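# Snap alternate fruitlets off a branch onto the mat

## Task

Thin the branch by removing every other fruitlet, starting with the one at the tip (the 1st, 3rd, 5th and so on, counted from the tip). Each removed fruitlet must come to rest on the mat underneath; letting it fall there from the branch is fine. The 2nd, 4th and other even-numbered fruitlets must stay attached. A hard hit on any fruitlet, or squeezing one at maximum grip force, can fail the job. Anything that only stays in place because the robot is holding it at the end does not count, and nothing may be knocked or placed off the table.

## Robot and tools

Robot: one arm with six joints (waist, shoulder, elbow, wrist pitch, wrist yaw, wrist roll) and a two-finger parallel gripper. The fingers extend along the gripper's own +x axis and close along its y axis. The reported end_effector_position sits between the finger pads, roughly 3 to 4 cm short of the fingertips.

Frame: all poses use the scene frame. Its origin is on the table surface straight below the arm base; +z is up, and +y is to the left when facing along +x. Positions are in metres; orientations are quaternions written w first (qw, qx, qy, qz). The base may be slightly tilted relative to the table, and the printed hand position can be a little off, more so when the arm is stretched out.

The row: every motion command is one list of 8 numbers: x, y, z, qw, qx, qy, qz, opening. x, y, z and the quaternion are an absolute target pose for the gripper in the scene frame, not an offset. opening runs from -1 to 1: +1 is fully open (0.088 m), the empty fingers touch near -0.80, and values below that close no further. Closing fully takes at least about 0.5 s. To hold the same orientation, repeat the quaternion in every row rather than copying a possibly drifted value from the last result.

execute_actions: argument actions is a list holding at most one item (or nothing). An empty list just reports the state. An item with rows (1 to 15 rows of 8 numbers) and optional steps (1 to 15, default 15) drives the arm, one row per 1/30 s step, repeating the last row if steps outnumber rows. An item with only steps (up to 300) is a wait counted from the previous result, including your reply time. Optional pictures (true/false) controls whether camera images come back; by default they do. A call whose target lies more than 0.6 m from the last reported position along any gripper axis is refused and nothing is sent.

move: argument target is one 8-number row (absolute pose plus opening); optional speed is the path's top speed in m/s, 0.002 to 0.5, default 0.25, with turning capped at twice that value in rad/s. The gripper follows a straight line lasting 0.5 to 10 s (longer paths are cut off at 10 s), turning the short way round. The opening is applied when the move begins. It does not slow for obstacles, and the real hand can lag, wander and overshoot speed, especially near full reach. Faster contact hits harder; aiming further beyond a contact presses harder. The result adds a move: line giving the ending (done, off_target, moving, held, fault) and active limits (paced means the sent pose was clipped; held means the clearance check blocked steps, after which the arm may jump ahead quickly), plus distance from target.

wait: argument seconds, 0 to 10; the scene runs with nothing new sent.

zoom_image: camera is cam_head_left or cam_head_right; region is [x0, y0, x1, y1] in image pixels from the top-left, at most 504 by 504. Gives a finer view of that camera's latest image.

show_instructions: no arguments; shows the scene's reference pages (images only).

finished_scene: argument scene is the number of the current scene. Replying without any tool call also ends things.

Control details: each step, the command is clipped to within 70 mm and 16 degrees of the measured pose, and position wins over orientation if both cannot be met. After an action, the arm continues only to the last clipped pose, so long moves may need several calls; check the reported pose each time. Joint friction can leave the hand short or tilted, and tiny moves may not happen; correct tilt when you see it. The simulation keeps running while you think and write. No steps are held back; the Hand target line shows where the controller is heading.

Result lines: state gives pose and velocities; Joint positions and Joint velocities list the six joints then the pad gap in metres. Joint ranges (rad): waist -3.054 to 3.054, shoulder 0 to 3.142, elbow 0 to 2.356, wrist pitch and wrist yaw -1.571 to 1.571, wrist roll -3.142 to 3.142. grip_measured is the finger opening on the command scale; it can be off by about 1 mm, and reads narrower by up to about 3 mm (0.061) while squeezing something hard. Commanding about 0.07 below grip_measured grips firmly; smaller margins grip softer. Items thinner than about 3 mm get proportionally less force. Pads push about 34 to 49 N each and can spike on first contact. A pose unreachable line and HELD marks mean the clearance check (which includes the mount under the base) altered or blocked commands. Joint torques and external torque estimates are noisy and include friction and held weight.

Hazards: if contact torque hits a joint's load limit (N m: waist 17.8, shoulder 22, elbow 22, wrist pitch 5.8, wrist yaw 5.78, wrist roll 5.42) the arm freezes for 10 s and drops the rest of the call. Holding loads heats motors; MOTOR HOT appears from 50 °C, and at 95 °C an OVER-TEMPERATURE FAULT halts the arm, possibly cutting power so it goes limp. Avoid slamming, dropping, hard pushes, and squeezing fruitlets at full force; never let anything leave the table. Loose objects may occasionally get nudged by outside disturbances. Move gently and smoothly.

Cameras: cam_head_left and cam_head_right, each 504x504, both looking down over the workspace from head height; their calibration may differ slightly between scenes.

Each tool is called after "Request:" by a JSON object that holds its "name" and its "arguments".

## Session

Request:
{"name": "show_instructions", "arguments": {}}

Request:
{"name": "execute_actions", "arguments": {"actions": []}}

Reference images for this scene: manual page 1, manual page 2, manual page 3, manual page 4.

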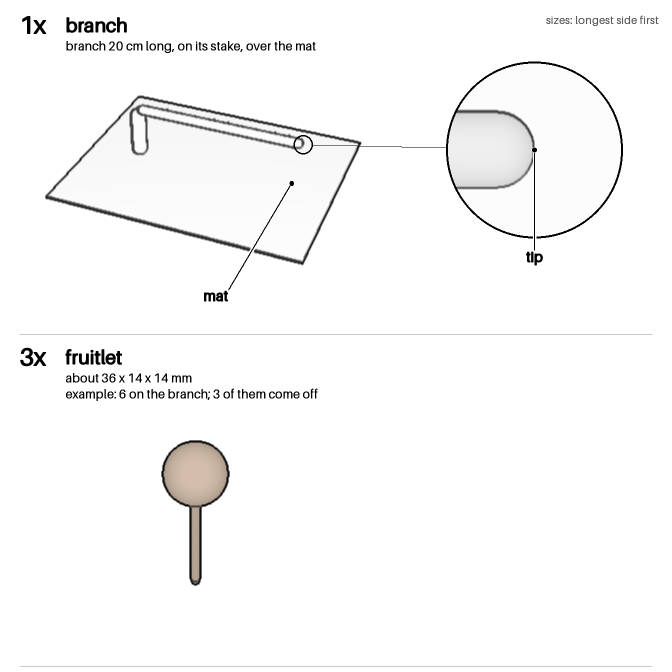

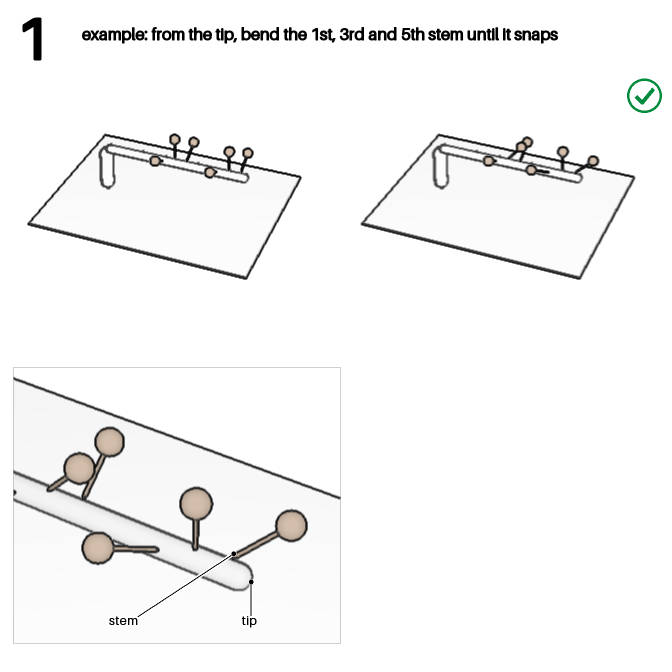

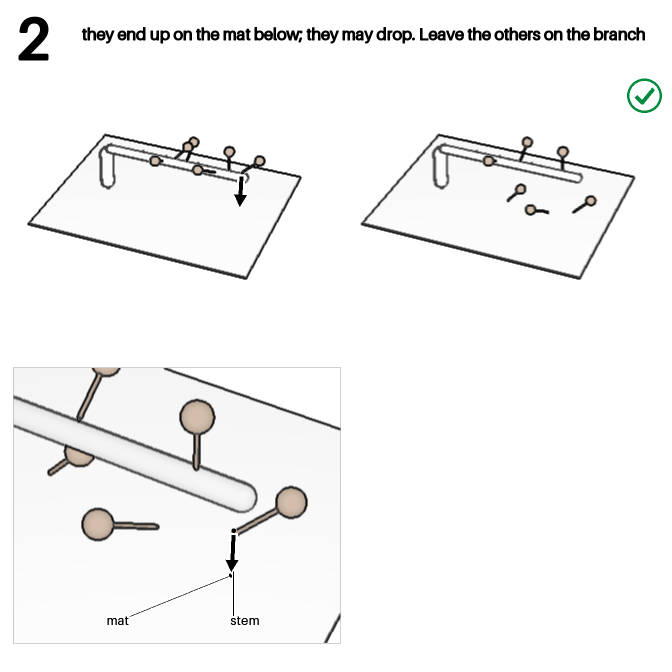

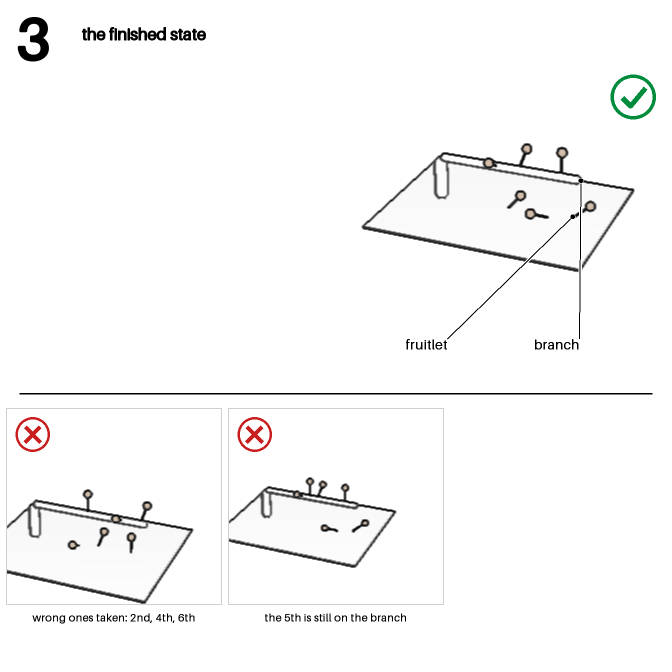

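Scene clock: 0.00 s of 4200.00 s.
end_effector_position=(+0.3632, -0.4747, +0.1269) grip_measured=+0.595 end_effector_quat_wxyz=(+0.541, -0.293, +0.764, -0.195) end_effector_velocity=(+0.002, -0.000, -0.002) end_effector_angular_velocity=(+0.006, -0.015, +0.011)
Joint positions: [-0.429  1.948  1.828 -0.122  1.41  -1.586  0.068]
Joint velocities: [-0.002 -0.002 -0.002 -0.007 -0.022  0.007 -0.   ]
Joint torques (N m, as the arm reports them, + toward a larger angle): no reading
External joint torques (N m, as the arm's controller estimates them; a push from outside toward a larger angle lowers the number): no reading
Motor temperatures (°C, as the motors report them): [23 25 27 25 24 23]
Heat: hottest elbow 27 °C (+0.0 °C/min).
Hand target: +0.363, -0.475, +0.127; +0.541, -0.293, +0.764, -0.195

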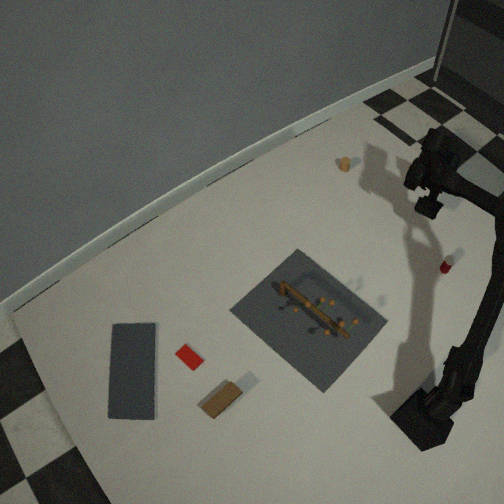

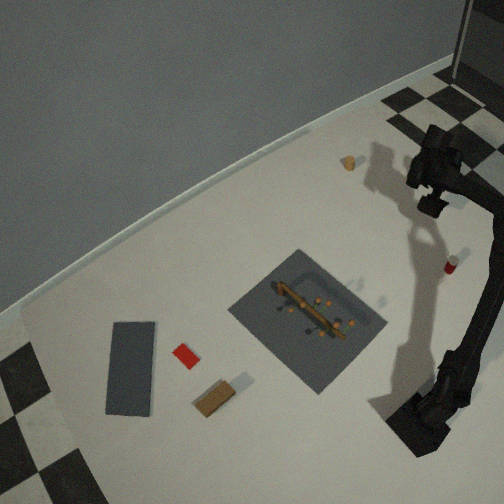

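Request:
{"name": "zoom_image", "arguments": {"camera": "cam_head_left", "region": [260, 260, 380, 360]}}

Request:
{"name": "zoom_image", "arguments": {"camera": "cam_head_right", "region": [260, 260, 380, 360]}}

Region (260, 260, 380, 360) of cam_head_left's 504x504 image, scaled by 4.200, with more detail than that image has.

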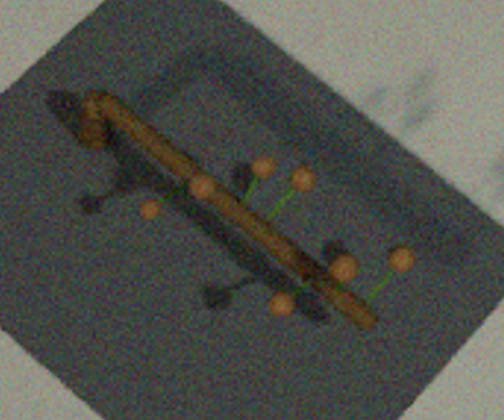

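Region (260, 260, 380, 360) of cam_head_right's 504x504 image, scaled by 4.200, with more detail than that image has.

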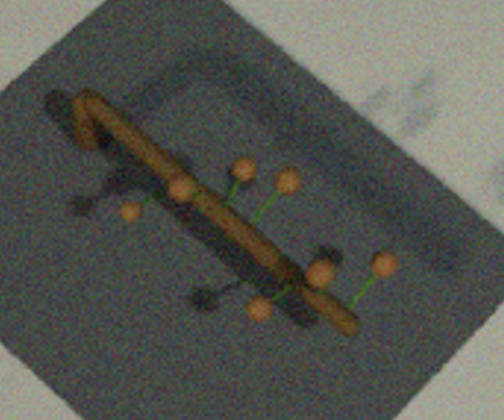

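Request:
{"name": "move", "arguments": {"target": [0.29, -0.12, 0.18, 0.299, 0.641, 0.641, -0.299, -0.2], "speed": 0.3}}

Request:
{"name": "move", "arguments": {"target": [0.275, -0.065, 0.118, 0.299, 0.641, 0.641, -0.299, -0.2], "speed": 0.1}}

Request:
{"name": "zoom_image", "arguments": {"camera": "cam_head_left", "region": [290, 260, 410, 360]}}

Scene clock: 6.37 s of 4200.00 s.
end_effector_position=(+0.2919, -0.1224, +0.1789) grip_measured=-0.197 end_effector_quat_wxyz=(+0.304, +0.637, +0.641, -0.302) end_effector_velocity=(-0.003, +0.001, +0.001) end_effector_angular_velocity=(+0.008, -0.001, +0.012)
Joint positions: [-0.075  1.648  1.388 -1.31   0.101  1.518  0.029]
Joint velocities: [ 0.002 -0.007 -0.007 -0.007 -0.007 -0.007  0.   ]
Joint torques (N m, as the arm reports them, + toward a larger angle): [ 5.   -4.89  3.77  0.64 -0.56  0.09]
External joint torques (N m, as the arm's controller estimates them; a push from outside toward a larger angle lowers the number): [ 0.21 -0.39 -0.08  0.5  -0.18  0.1 ]
Motor temperatures (°C, as the motors report them): [25 26 27 25 24 23]
Heat: hottest elbow 27 °C (+0.0 °C/min).
Hand target: +0.290, -0.121, +0.181; +0.303, +0.639, +0.640, -0.299
Off the commanded pose: 0.003 m, 1 deg.
move: done; limits=paced

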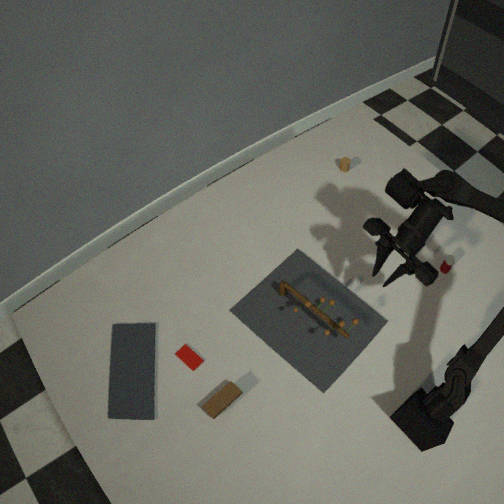

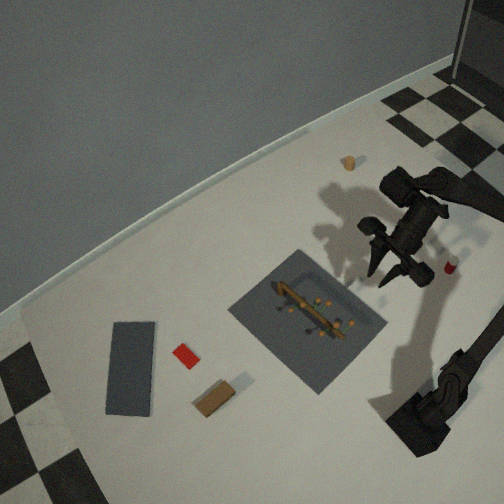

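Scene clock: 7.57 s of 4200.00 s.
end_effector_position=(+0.2767, -0.0669, +0.1191) grip_measured=-0.197 end_effector_quat_wxyz=(+0.301, +0.642, +0.638, -0.300) end_effector_velocity=(-0.005, +0.002, -0.001) end_effector_angular_velocity=(+0.008, +0.018, +0.004)
Joint positions: [-0.093  1.642  1.052 -0.969  0.093  1.507  0.029]
Joint velocities: [-0.002 -0.002 -0.012 -0.007 -0.007  0.007 -0.   ]
Joint torques (N m, as the arm reports them, + toward a larger angle): [ 4.28 -3.67  3.38  0.62 -0.55 -0.09]
External joint torques (N m, as the arm's controller estimates them; a push from outside toward a larger angle lowers the number): [-0.23  0.59 -0.14  0.5  -0.16 -0.08]
Motor temperatures (°C, as the motors report them): [25 26 27 25 24 23]
Heat: hottest elbow 27 °C (+0.0 °C/min).
Hand target: +0.275, -0.065, +0.118; +0.299, +0.641, +0.641, -0.299
Off the commanded pose: 0.003 m, 0 deg.
move: done

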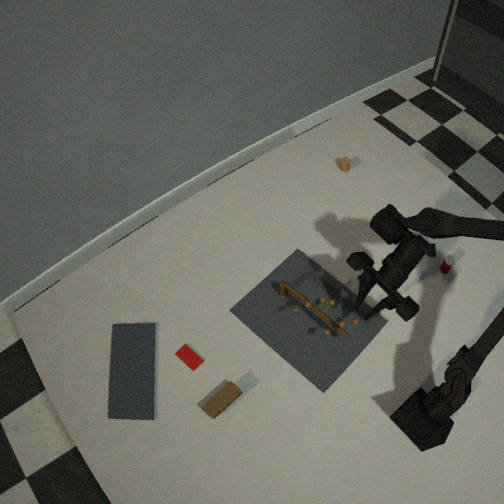

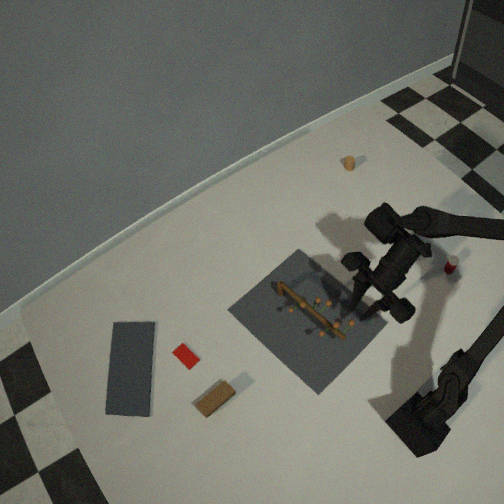

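Region (290, 260, 410, 360) of cam_head_left's 504x504 image, scaled by 4.200, with more detail than that image has.

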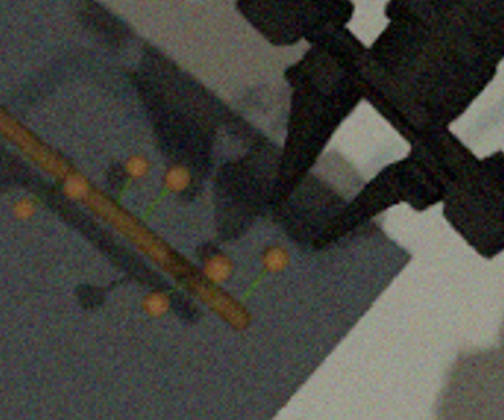

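Request:
{"name": "move", "arguments": {"target": [0.266, -0.044, 0.099, 0.299, 0.641, 0.641, -0.299, -0.2], "speed": 0.03}}

Request:
{"name": "zoom_image", "arguments": {"camera": "cam_head_left", "region": [290, 260, 410, 360]}}

Request:
{"name": "move", "arguments": {"target": [0.252, -0.043, 0.097, 0.299, 0.641, 0.641, -0.299, -0.2], "speed": 0.012}}

Request:
{"name": "zoom_image", "arguments": {"camera": "cam_head_left", "region": [290, 260, 410, 360]}}

Scene clock: 10.20 s of 4200.00 s.
end_effector_position=(+0.2682, -0.0476, +0.1005) grip_measured=-0.197 end_effector_quat_wxyz=(+0.302, +0.644, +0.636, -0.300) end_effector_velocity=(+0.001, +0.001, +0.001) end_effector_angular_velocity=(+0.007, -0.012, +0.002)
Joint positions: [-0.094  1.648  0.942 -0.847  0.093  1.507  0.029]
Joint velocities: [ 0.002 -0.002 -0.002  0.007 -0.007 -0.007 -0.   ]
Joint torques (N m, as the arm reports them, + toward a larger angle): [ 4.41 -2.88  3.26  0.64 -0.53  0.02]
External joint torques (N m, as the arm's controller estimates them; a push from outside toward a larger angle lowers the number): [-0.03  1.21 -0.13  0.49 -0.14  0.03]
Motor temperatures (°C, as the motors report them): [25 26 27 25 24 23]
Heat: hottest elbow 27 °C (+0.0 °C/min).
Hand target: +0.266, -0.044, +0.099; +0.299, +0.641, +0.641, -0.299
Off the commanded pose: 0.004 m, 1 deg.
move: done

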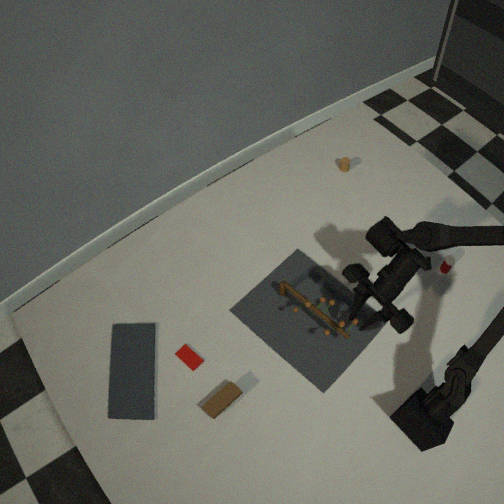

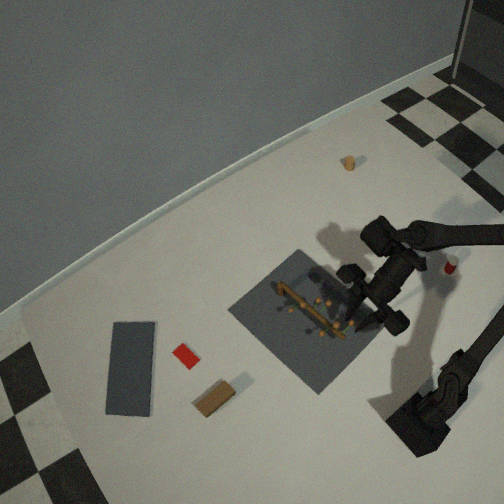

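Region (290, 260, 410, 360) of cam_head_left's 504x504 image, scaled by 4.200, with more detail than that image has.

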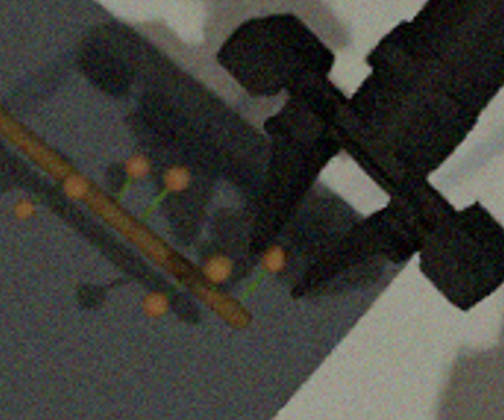

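Scene clock: 11.87 s of 4200.00 s.
end_effector_position=(+0.2538, -0.0433, +0.0966) grip_measured=-0.197 end_effector_quat_wxyz=(+0.300, +0.639, +0.641, -0.301) end_effector_velocity=(-0.004, +0.001, -0.000) end_effector_angular_velocity=(+0.008, +0.005, +0.012)
Joint positions: [-0.096  1.617  0.883 -0.833  0.093  1.504  0.029]
Joint velocities: [-0.002 -0.002 -0.007 -0.007 -0.007 -0.007 -0.   ]
Joint torques (N m, as the arm reports them, + toward a larger angle): [ 3.91 -4.14  3.16  0.54 -0.55 -0.07]
External joint torques (N m, as the arm's controller estimates them; a push from outside toward a larger angle lowers the number): [-0.28 -0.26 -0.12  0.42 -0.16 -0.07]
Motor temperatures (°C, as the motors report them): [25 26 27 25 24 23]
Heat: hottest elbow 27 °C (+0.0 °C/min).
Hand target: +0.252, -0.043, +0.097; +0.299, +0.641, +0.641, -0.299
Off the commanded pose: 0.002 m, 0 deg.
move: done

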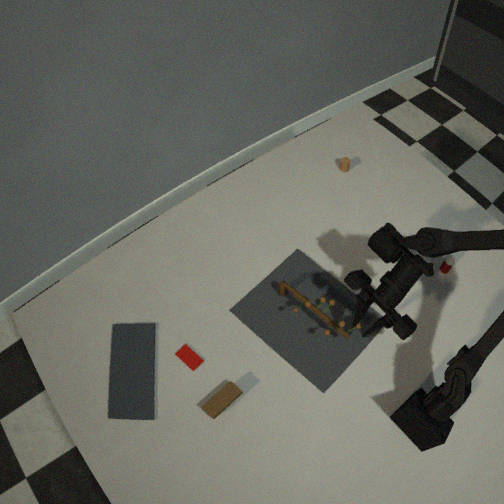

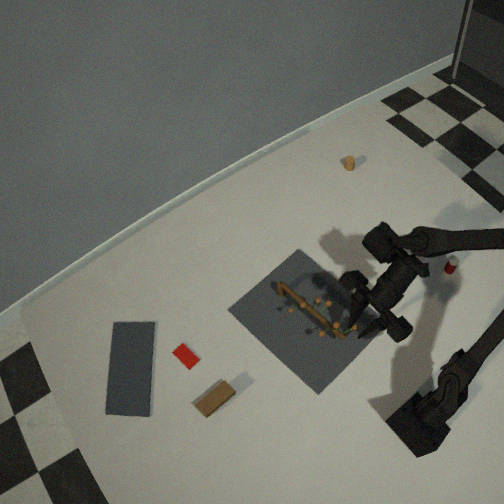

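Region (290, 260, 410, 360) of cam_head_left's 504x504 image, scaled by 4.200, with more detail than that image has.

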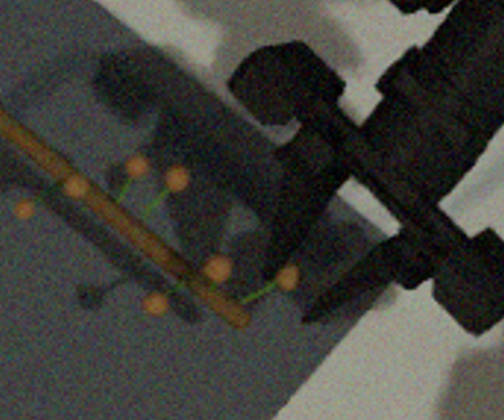

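Request:
{"name": "move", "arguments": {"target": [0.242, -0.041, 0.093, 0.299, 0.641, 0.641, -0.299, -0.2], "speed": 0.01}}

Request:
{"name": "zoom_image", "arguments": {"camera": "cam_head_left", "region": [290, 260, 410, 360]}}

Scene clock: 14.10 s of 4200.00 s.
end_effector_position=(+0.2432, -0.0412, +0.0924) grip_measured=-0.197 end_effector_quat_wxyz=(+0.300, +0.639, +0.642, -0.301) end_effector_velocity=(+0.001, +0.003, +0.001) end_effector_angular_velocity=(+0.022, +0.003, -0.010)
Joint positions: [-0.105  1.589  0.834 -0.813  0.093  1.494  0.029]
Joint velocities: [-0.002  0.002 -0.002  0.007 -0.022  0.007 -0.   ]
Joint torques (N m, as the arm reports them, + toward a larger angle): [ 3.74 -4.    3.27  0.59 -0.54 -0.09]
External joint torques (N m, as the arm's controller estimates them; a push from outside toward a larger angle lowers the number): [-0.27 -0.33  0.05  0.47 -0.14 -0.08]
Motor temperatures (°C, as the motors report them): [25 26 27 25 24 23]
Heat: hottest elbow 27 °C (+0.0 °C/min).
Hand target: +0.242, -0.041, +0.093; +0.299, +0.641, +0.641, -0.299
Off the commanded pose: 0.001 m, 0 deg.
move: done

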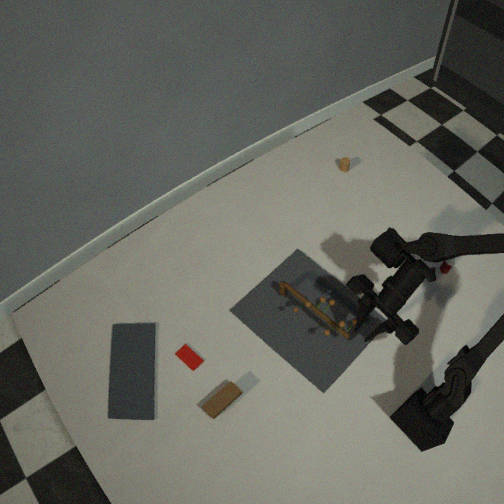

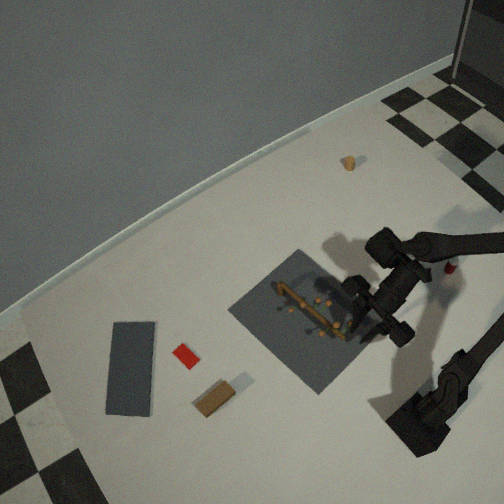

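Region (290, 260, 410, 360) of cam_head_left's 504x504 image, scaled by 4.200, with more detail than that image has.

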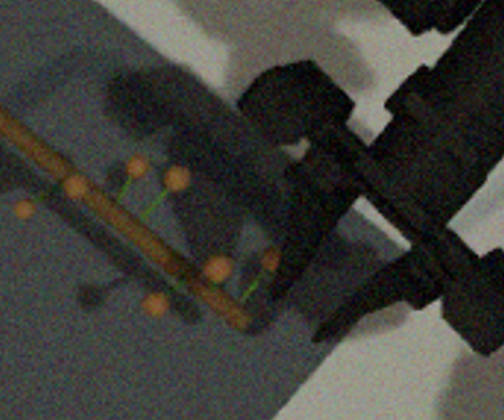

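Request:
{"name": "move", "arguments": {"target": [0.242, -0.062, 0.115, 0.299, 0.641, 0.641, -0.299, -0.2], "speed": 0.05}}

Request:
{"name": "move", "arguments": {"target": [0.269, -0.068, 0.112, 0.299, 0.641, 0.641, -0.299, -0.2], "speed": 0.05}}

Request:
{"name": "move", "arguments": {"target": [0.267, -0.047, 0.091, 0.299, 0.641, 0.641, -0.299, -0.2], "speed": 0.03}}

Request:
{"name": "zoom_image", "arguments": {"camera": "cam_head_left", "region": [290, 260, 410, 360]}}

Request:
{"name": "move", "arguments": {"target": [0.250, -0.047, 0.089, 0.299, 0.641, 0.641, -0.299, -0.2], "speed": 0.012}}

Request:
{"name": "zoom_image", "arguments": {"camera": "cam_head_left", "region": [290, 260, 410, 360]}}

Scene clock: 16.40 s of 4200.00 s.
end_effector_position=(+0.2393, -0.0601, +0.1117) grip_measured=-0.197 end_effector_quat_wxyz=(+0.298, +0.635, +0.645, -0.302) end_effector_velocity=(-0.000, +0.003, +0.001) end_effector_angular_velocity=(+0.022, -0.006, +0.001)
Joint positions: [-0.105  1.531  0.897 -0.942  0.093  1.494  0.029]
Joint velocities: [-0.002 -0.002 -0.007  0.007 -0.022 -0.007  0.   ]
Joint torques (N m, as the arm reports them, + toward a larger angle): [ 3.89 -3.8   5.56  0.13 -0.54  0.02]
External joint torques (N m, as the arm's controller estimates them; a push from outside toward a larger angle lowers the number): [ 0.01 -0.18  2.14  0.03 -0.15  0.02]
Motor temperatures (°C, as the motors report them): [25 26 27 25 24 23]
Heat: hottest elbow 27 °C (+0.0 °C/min).
Hand target: +0.242, -0.062, +0.115; +0.299, +0.641, +0.641, -0.299
Off the commanded pose: 0.005 m, 1 deg.
move: done

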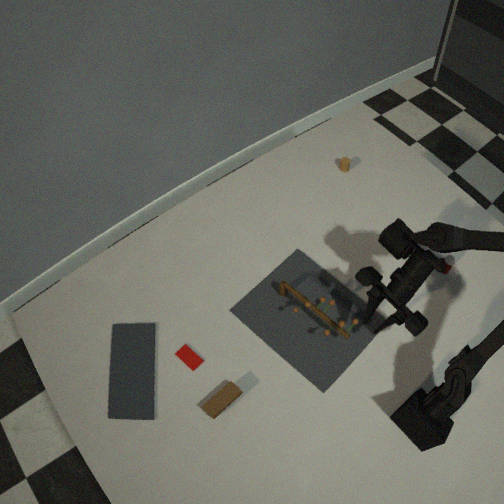

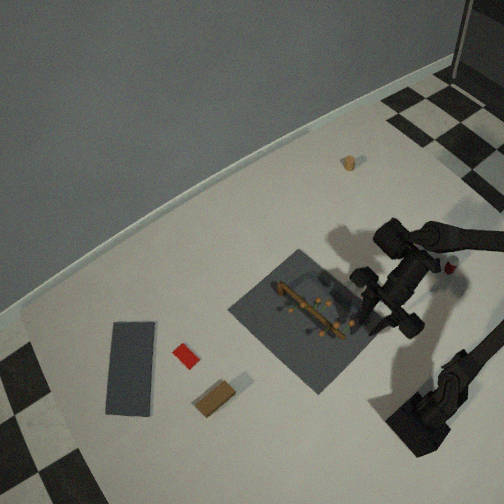

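Scene clock: 17.33 s of 4200.00 s.
end_effector_position=(+0.2669, -0.0679, +0.1113) grip_measured=-0.197 end_effector_quat_wxyz=(+0.300, +0.640, +0.640, -0.301) end_effector_velocity=(-0.005, +0.001, -0.001) end_effector_angular_velocity=(+0.010, +0.028, +0.008)
Joint positions: [-0.119  1.616  1.005 -0.949  0.093  1.481  0.029]
Joint velocities: [-0.007  0.007  0.002 -0.022 -0.007  0.007 -0.   ]
Joint torques (N m, as the arm reports them, + toward a larger angle): [ 4.14 -2.93  5.63  0.15 -0.55 -0.1 ]
External joint torques (N m, as the arm's controller estimates them; a push from outside toward a larger angle lowers the number): [-0.22  1.26  2.18  0.06 -0.16 -0.09]
Motor temperatures (°C, as the motors report them): [25 26 27 25 24 23]
Heat: hottest elbow 27 °C (+0.0 °C/min).
Hand target: +0.269, -0.068, +0.112; +0.299, +0.641, +0.641, -0.299
Off the commanded pose: 0.002 m, 0 deg.
move: done

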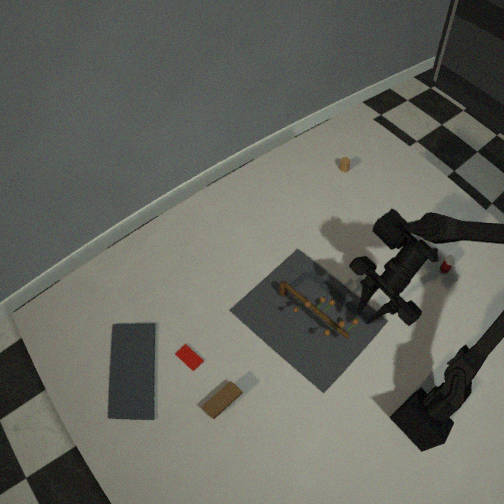

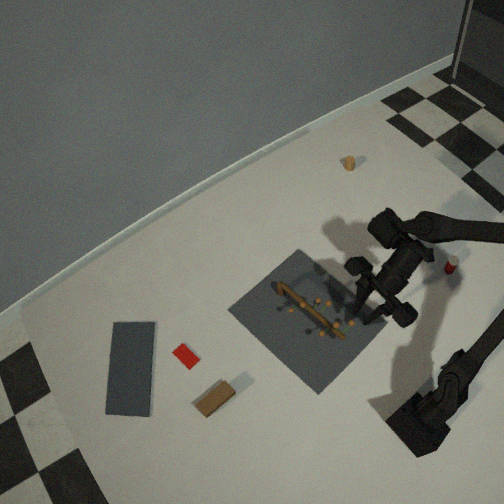

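Scene clock: 18.57 s of 4200.00 s.
end_effector_position=(+0.2693, -0.0499, +0.0931) grip_measured=-0.197 end_effector_quat_wxyz=(+0.302, +0.644, +0.636, -0.300) end_effector_velocity=(+0.001, +0.003, +0.001) end_effector_angular_velocity=(+0.022, -0.006, +0.001)
Joint positions: [-0.119  1.66   0.939 -0.83   0.092  1.481  0.029]
Joint velocities: [-0.002  0.002 -0.002  0.007 -0.022 -0.007 -0.   ]
Joint torques (N m, as the arm reports them, + toward a larger angle): [ 4.18 -2.91  3.25  0.56 -0.54 -0.09]
External joint torques (N m, as the arm's controller estimates them; a push from outside toward a larger angle lowers the number): [-0.28  1.26  0.01  0.45 -0.16 -0.08]
Motor temperatures (°C, as the motors report them): [25 26 27 25 24 23]
Heat: hottest elbow 27 °C (+0.0 °C/min).
Hand target: +0.267, -0.047, +0.091; +0.299, +0.641, +0.641, -0.299
Off the commanded pose: 0.004 m, 1 deg.
move: done

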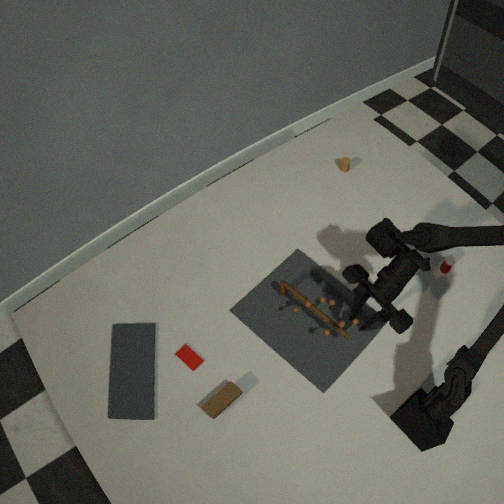

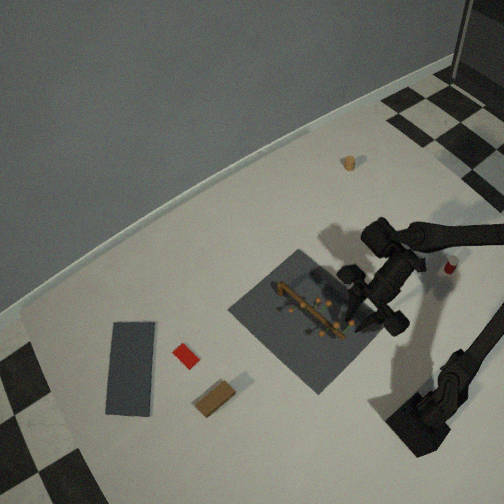

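Region (290, 260, 410, 360) of cam_head_left's 504x504 image, scaled by 4.200, with more detail than that image has.

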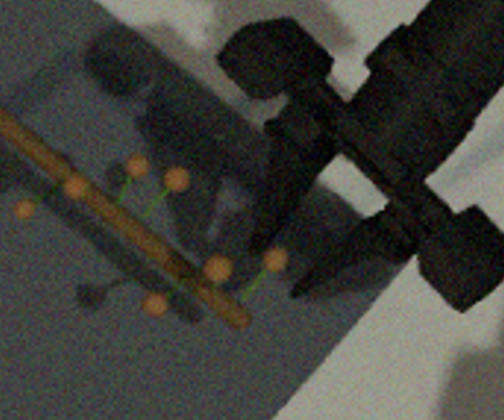

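Scene clock: 20.43 s of 4200.00 s.
end_effector_position=(+0.2512, -0.0471, +0.0884) grip_measured=-0.197 end_effector_quat_wxyz=(+0.299, +0.639, +0.642, -0.301) end_effector_velocity=(-0.001, -0.001, +0.002) end_effector_angular_velocity=(+0.007, -0.005, +0.002)
Joint positions: [-0.131  1.618  0.87  -0.818  0.092  1.469  0.029]
Joint velocities: [-0.002 -0.012 -0.002 -0.007 -0.007 -0.007 -0.   ]
Joint torques (N m, as the arm reports them, + toward a larger angle): [ 3.89 -4.21  3.11  0.56 -0.54 -0.07]
External joint torques (N m, as the arm's controller estimates them; a push from outside toward a larger angle lowers the number): [-0.24 -0.22 -0.1   0.46 -0.16 -0.06]
Motor temperatures (°C, as the motors report them): [25 26 27 25 24 23]
Heat: hottest elbow 27 °C (+0.0 °C/min).
Hand target: +0.250, -0.047, +0.089; +0.299, +0.641, +0.641, -0.299
Off the commanded pose: 0.001 m, 0 deg.
move: done

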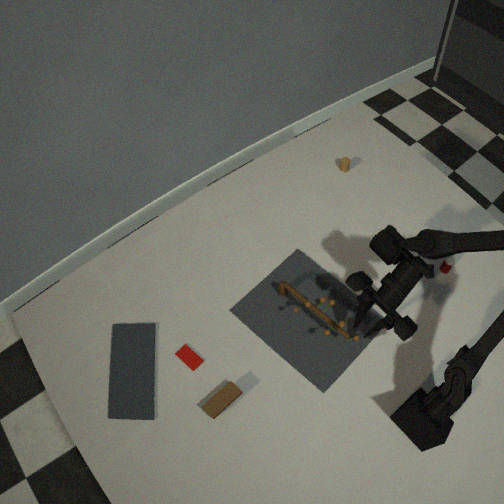

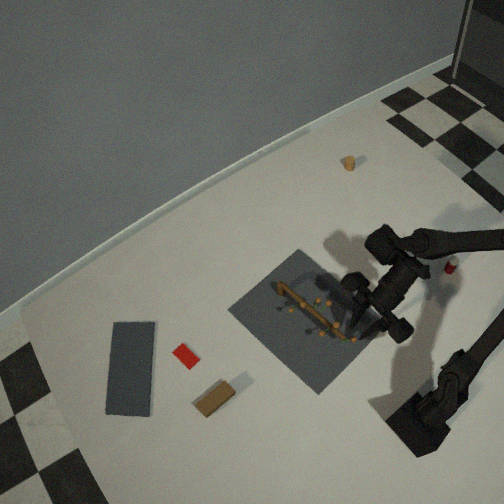

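Region (290, 260, 410, 360) of cam_head_left's 504x504 image, scaled by 4.200, with more detail than that image has.

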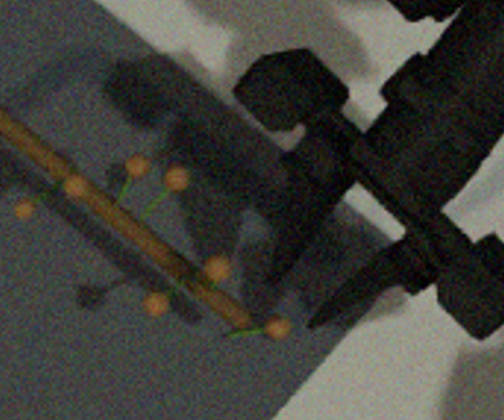

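Request:
{"name": "move", "arguments": {"target": [0.26, -0.075, 0.125, 0.299, 0.641, 0.641, -0.299, -0.2], "speed": 0.1}}

Request:
{"name": "move", "arguments": {"target": [0.335, -0.056, 0.111, 0.299, 0.641, 0.641, -0.299, -0.2], "speed": 0.1}}

Request:
{"name": "zoom_image", "arguments": {"camera": "cam_head_left", "region": [280, 250, 380, 334]}}

Request:
{"name": "zoom_image", "arguments": {"camera": "cam_head_right", "region": [280, 250, 380, 334]}}

Scene clock: 24.90 s of 4200.00 s.
end_effector_position=(+0.2576, -0.0734, +0.1212) grip_measured=-0.197 end_effector_quat_wxyz=(+0.298, +0.636, +0.644, -0.302) end_effector_velocity=(-0.001, +0.001, +0.003) end_effector_angular_velocity=(+0.022, -0.012, +0.016)
Joint positions: [-0.11   1.577  1.01  -1.008  0.092  1.49   0.029]
Joint velocities: [-0.002 -0.002  0.002 -0.007 -0.022 -0.022 -0.   ]
Joint torques (N m, as the arm reports them, + toward a larger angle): [ 4.43 -4.13  5.88  0.13 -0.53  0.07]
External joint torques (N m, as the arm's controller estimates them; a push from outside toward a larger angle lowers the number): [ 0.22 -0.16  2.33  0.03 -0.14  0.07]
Motor temperatures (°C, as the motors report them): [26 27 27 25 24 23]
Heat: hottest shoulder 27 °C (+0.0 °C/min).
Hand target: +0.260, -0.075, +0.125; +0.299, +0.641, +0.641, -0.299
Off the commanded pose: 0.005 m, 1 deg.
After step 90, 0.63 s passed at rest.
move: done

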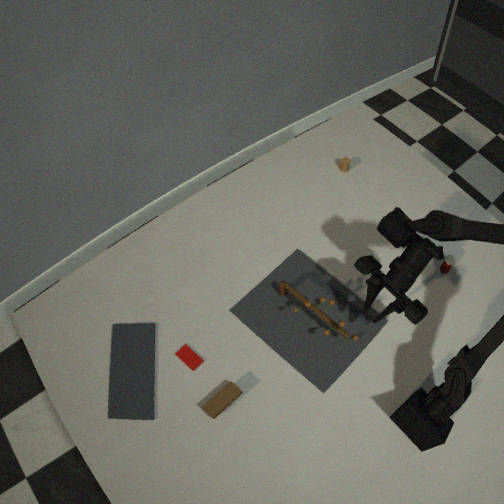

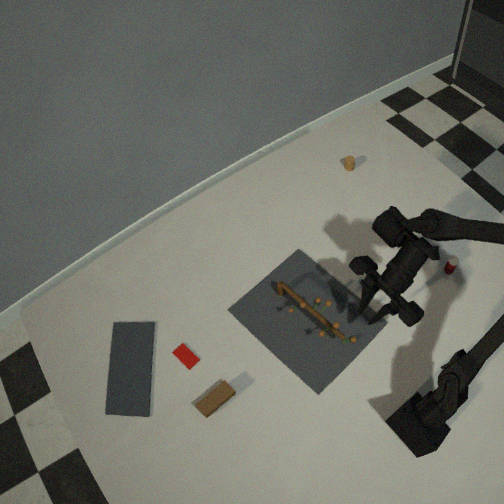

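Scene clock: 26.10 s of 4200.00 s.
end_effector_position=(+0.3322, -0.0573, +0.1094) grip_measured=-0.197 end_effector_quat_wxyz=(+0.300, +0.640, +0.640, -0.301) end_effector_velocity=(-0.001, -0.000, -0.000) end_effector_angular_velocity=(-0.007, -0.001, +0.013)
Joint positions: [-0.083  1.865  1.263 -0.964  0.092  1.518  0.029]
Joint velocities: [ 0.002  0.002  0.002 -0.007  0.007 -0.007 -0.   ]
Joint torques (N m, as the arm reports them, + toward a larger angle): [ 5.91 -3.75  5.8   0.37 -0.51  0.06]
External joint torques (N m, as the arm's controller estimates them; a push from outside toward a larger angle lowers the number): [ 0.23  1.61  2.22  0.22 -0.12  0.07]
Motor temperatures (°C, as the motors report them): [26 27 27 25 24 23]
Heat: hottest shoulder 27 °C (+0.0 °C/min).
Hand target: +0.335, -0.056, +0.110; +0.299, +0.641, +0.641, -0.299
Off the commanded pose: 0.003 m, 0 deg.
move: done

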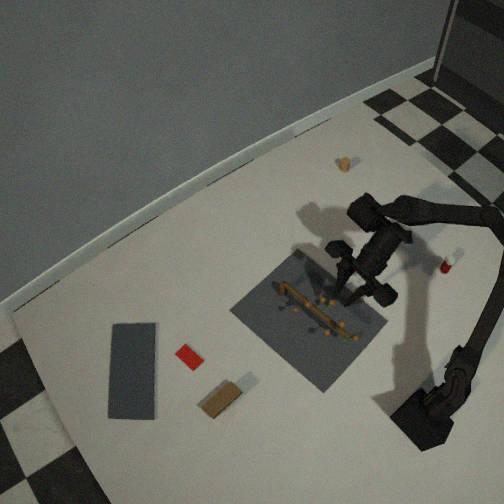

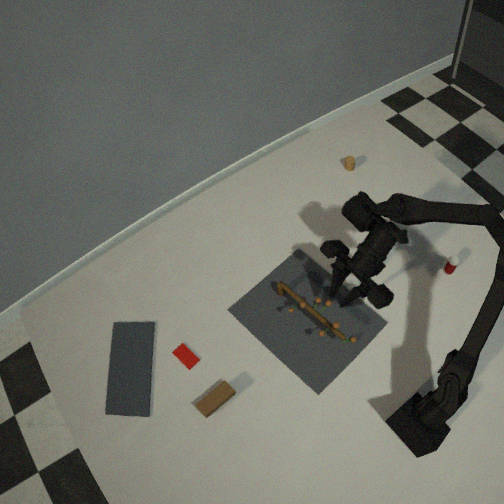

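Region (280, 250, 380, 334) of cam_head_left's 504x504 image, scaled by 5.040, with more detail than that image has; it fills the top 423 rows of this view, and the rest is white.

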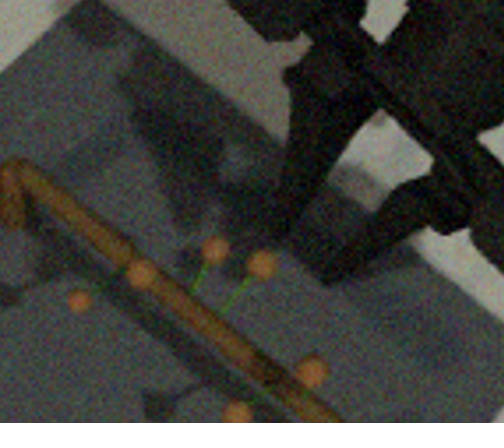

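Region (280, 250, 380, 334) of cam_head_right's 504x504 image, scaled by 5.040, with more detail than that image has; it fills the top 423 rows of this view, and the rest is white.

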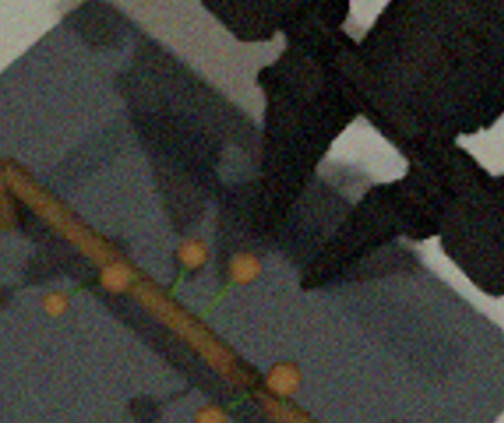

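Request:
{"name": "move", "arguments": {"target": [0.343, -0.056, 0.111, 0.299, 0.641, 0.641, -0.299, -0.2], "speed": 0.03}}

Request:
{"name": "move", "arguments": {"target": [0.338, -0.035, 0.086, 0.299, 0.641, 0.641, -0.299, -0.2], "speed": 0.02}}

Request:
{"name": "zoom_image", "arguments": {"camera": "cam_head_left", "region": [280, 250, 380, 334]}}

Request:
{"name": "zoom_image", "arguments": {"camera": "cam_head_right", "region": [280, 250, 380, 334]}}

Scene clock: 28.03 s of 4200.00 s.
end_effector_position=(+0.3409, -0.0579, +0.1099) grip_measured=-0.197 end_effector_quat_wxyz=(+0.300, +0.641, +0.639, -0.301) end_effector_velocity=(-0.001, -0.002, -0.003) end_effector_angular_velocity=(-0.007, +0.006, +0.006)
Joint positions: [-0.082  1.893  1.303 -0.974  0.092  1.519  0.029]
Joint velocities: [-0.007  0.002  0.002 -0.007  0.007 -0.007 -0.   ]
Joint torques (N m, as the arm reports them, + toward a larger angle): [ 6.03 -4.03  5.92  0.19 -0.51  0.06]
External joint torques (N m, as the arm's controller estimates them; a push from outside toward a larger angle lowers the number): [ 0.28  1.45  2.37  0.06 -0.13  0.07]
Motor temperatures (°C, as the motors report them): [26 27 27 25 24 23]
Heat: hottest shoulder 27 °C (+0.0 °C/min).
Hand target: +0.343, -0.056, +0.111; +0.299, +0.641, +0.641, -0.299
Off the commanded pose: 0.003 m, 0 deg.
move: done

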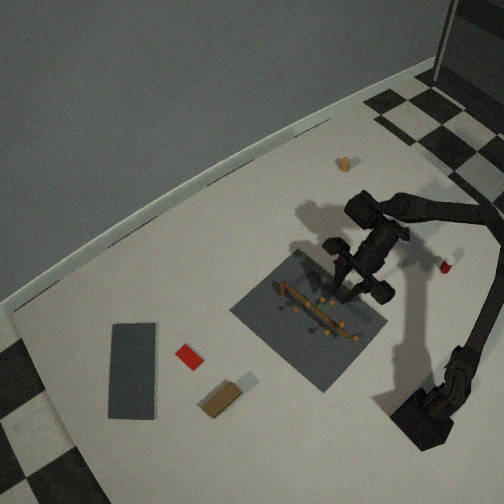

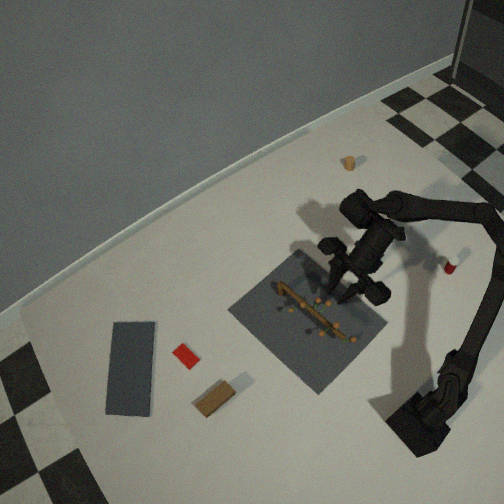

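Scene clock: 29.97 s of 4200.00 s.
end_effector_position=(+0.3404, -0.0385, +0.0887) grip_measured=-0.197 end_effector_quat_wxyz=(+0.302, +0.644, +0.636, -0.300) end_effector_velocity=(+0.001, -0.001, +0.001) end_effector_angular_velocity=(+0.006, -0.021, +0.006)
Joint positions: [-0.086  1.926  1.225 -0.851  0.092  1.515  0.029]
Joint velocities: [-0.002 -0.007 -0.002  0.007 -0.007 -0.022 -0.   ]
Joint torques (N m, as the arm reports them, + toward a larger angle): [ 5.6  -4.    3.36  0.63 -0.53 -0.09]
External joint torques (N m, as the arm's controller estimates them; a push from outside toward a larger angle lowers the number): [-0.22  1.51 -0.07  0.47 -0.14 -0.09]
Motor temperatures (°C, as the motors report them): [26 27 27 25 24 23]
Heat: hottest shoulder 27 °C (+0.0 °C/min).
Hand target: +0.338, -0.035, +0.086; +0.299, +0.641, +0.641, -0.299
Off the commanded pose: 0.005 m, 1 deg.
move: done

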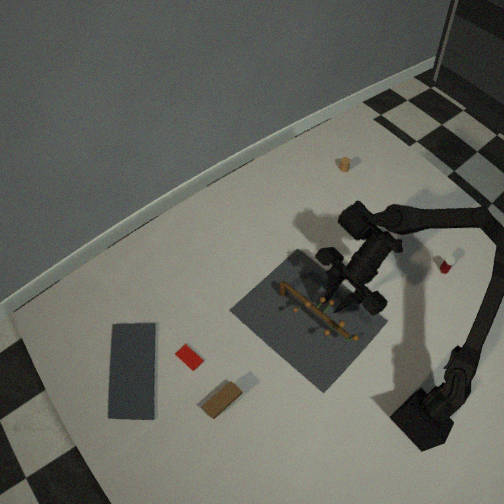

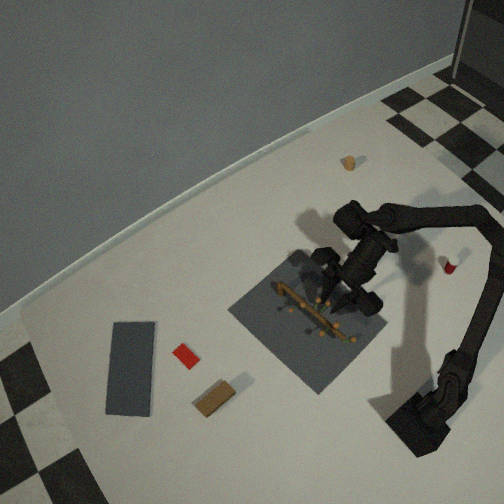

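Region (280, 250, 380, 334) of cam_head_left's 504x504 image, scaled by 5.040, with more detail than that image has; it fills the top 423 rows of this view, and the rest is white.

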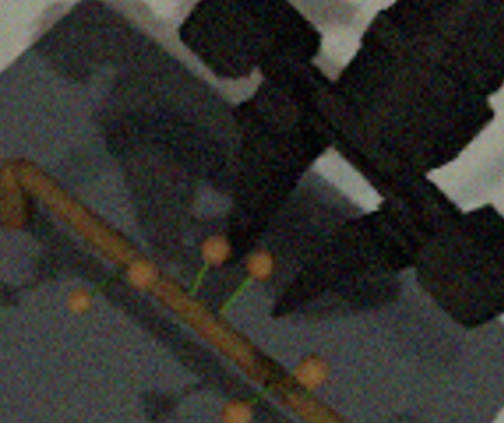

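Region (280, 250, 380, 334) of cam_head_right's 504x504 image, scaled by 5.040, with more detail than that image has; it fills the top 423 rows of this view, and the rest is white.

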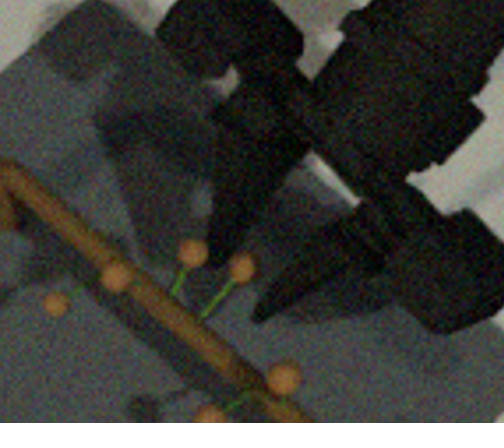

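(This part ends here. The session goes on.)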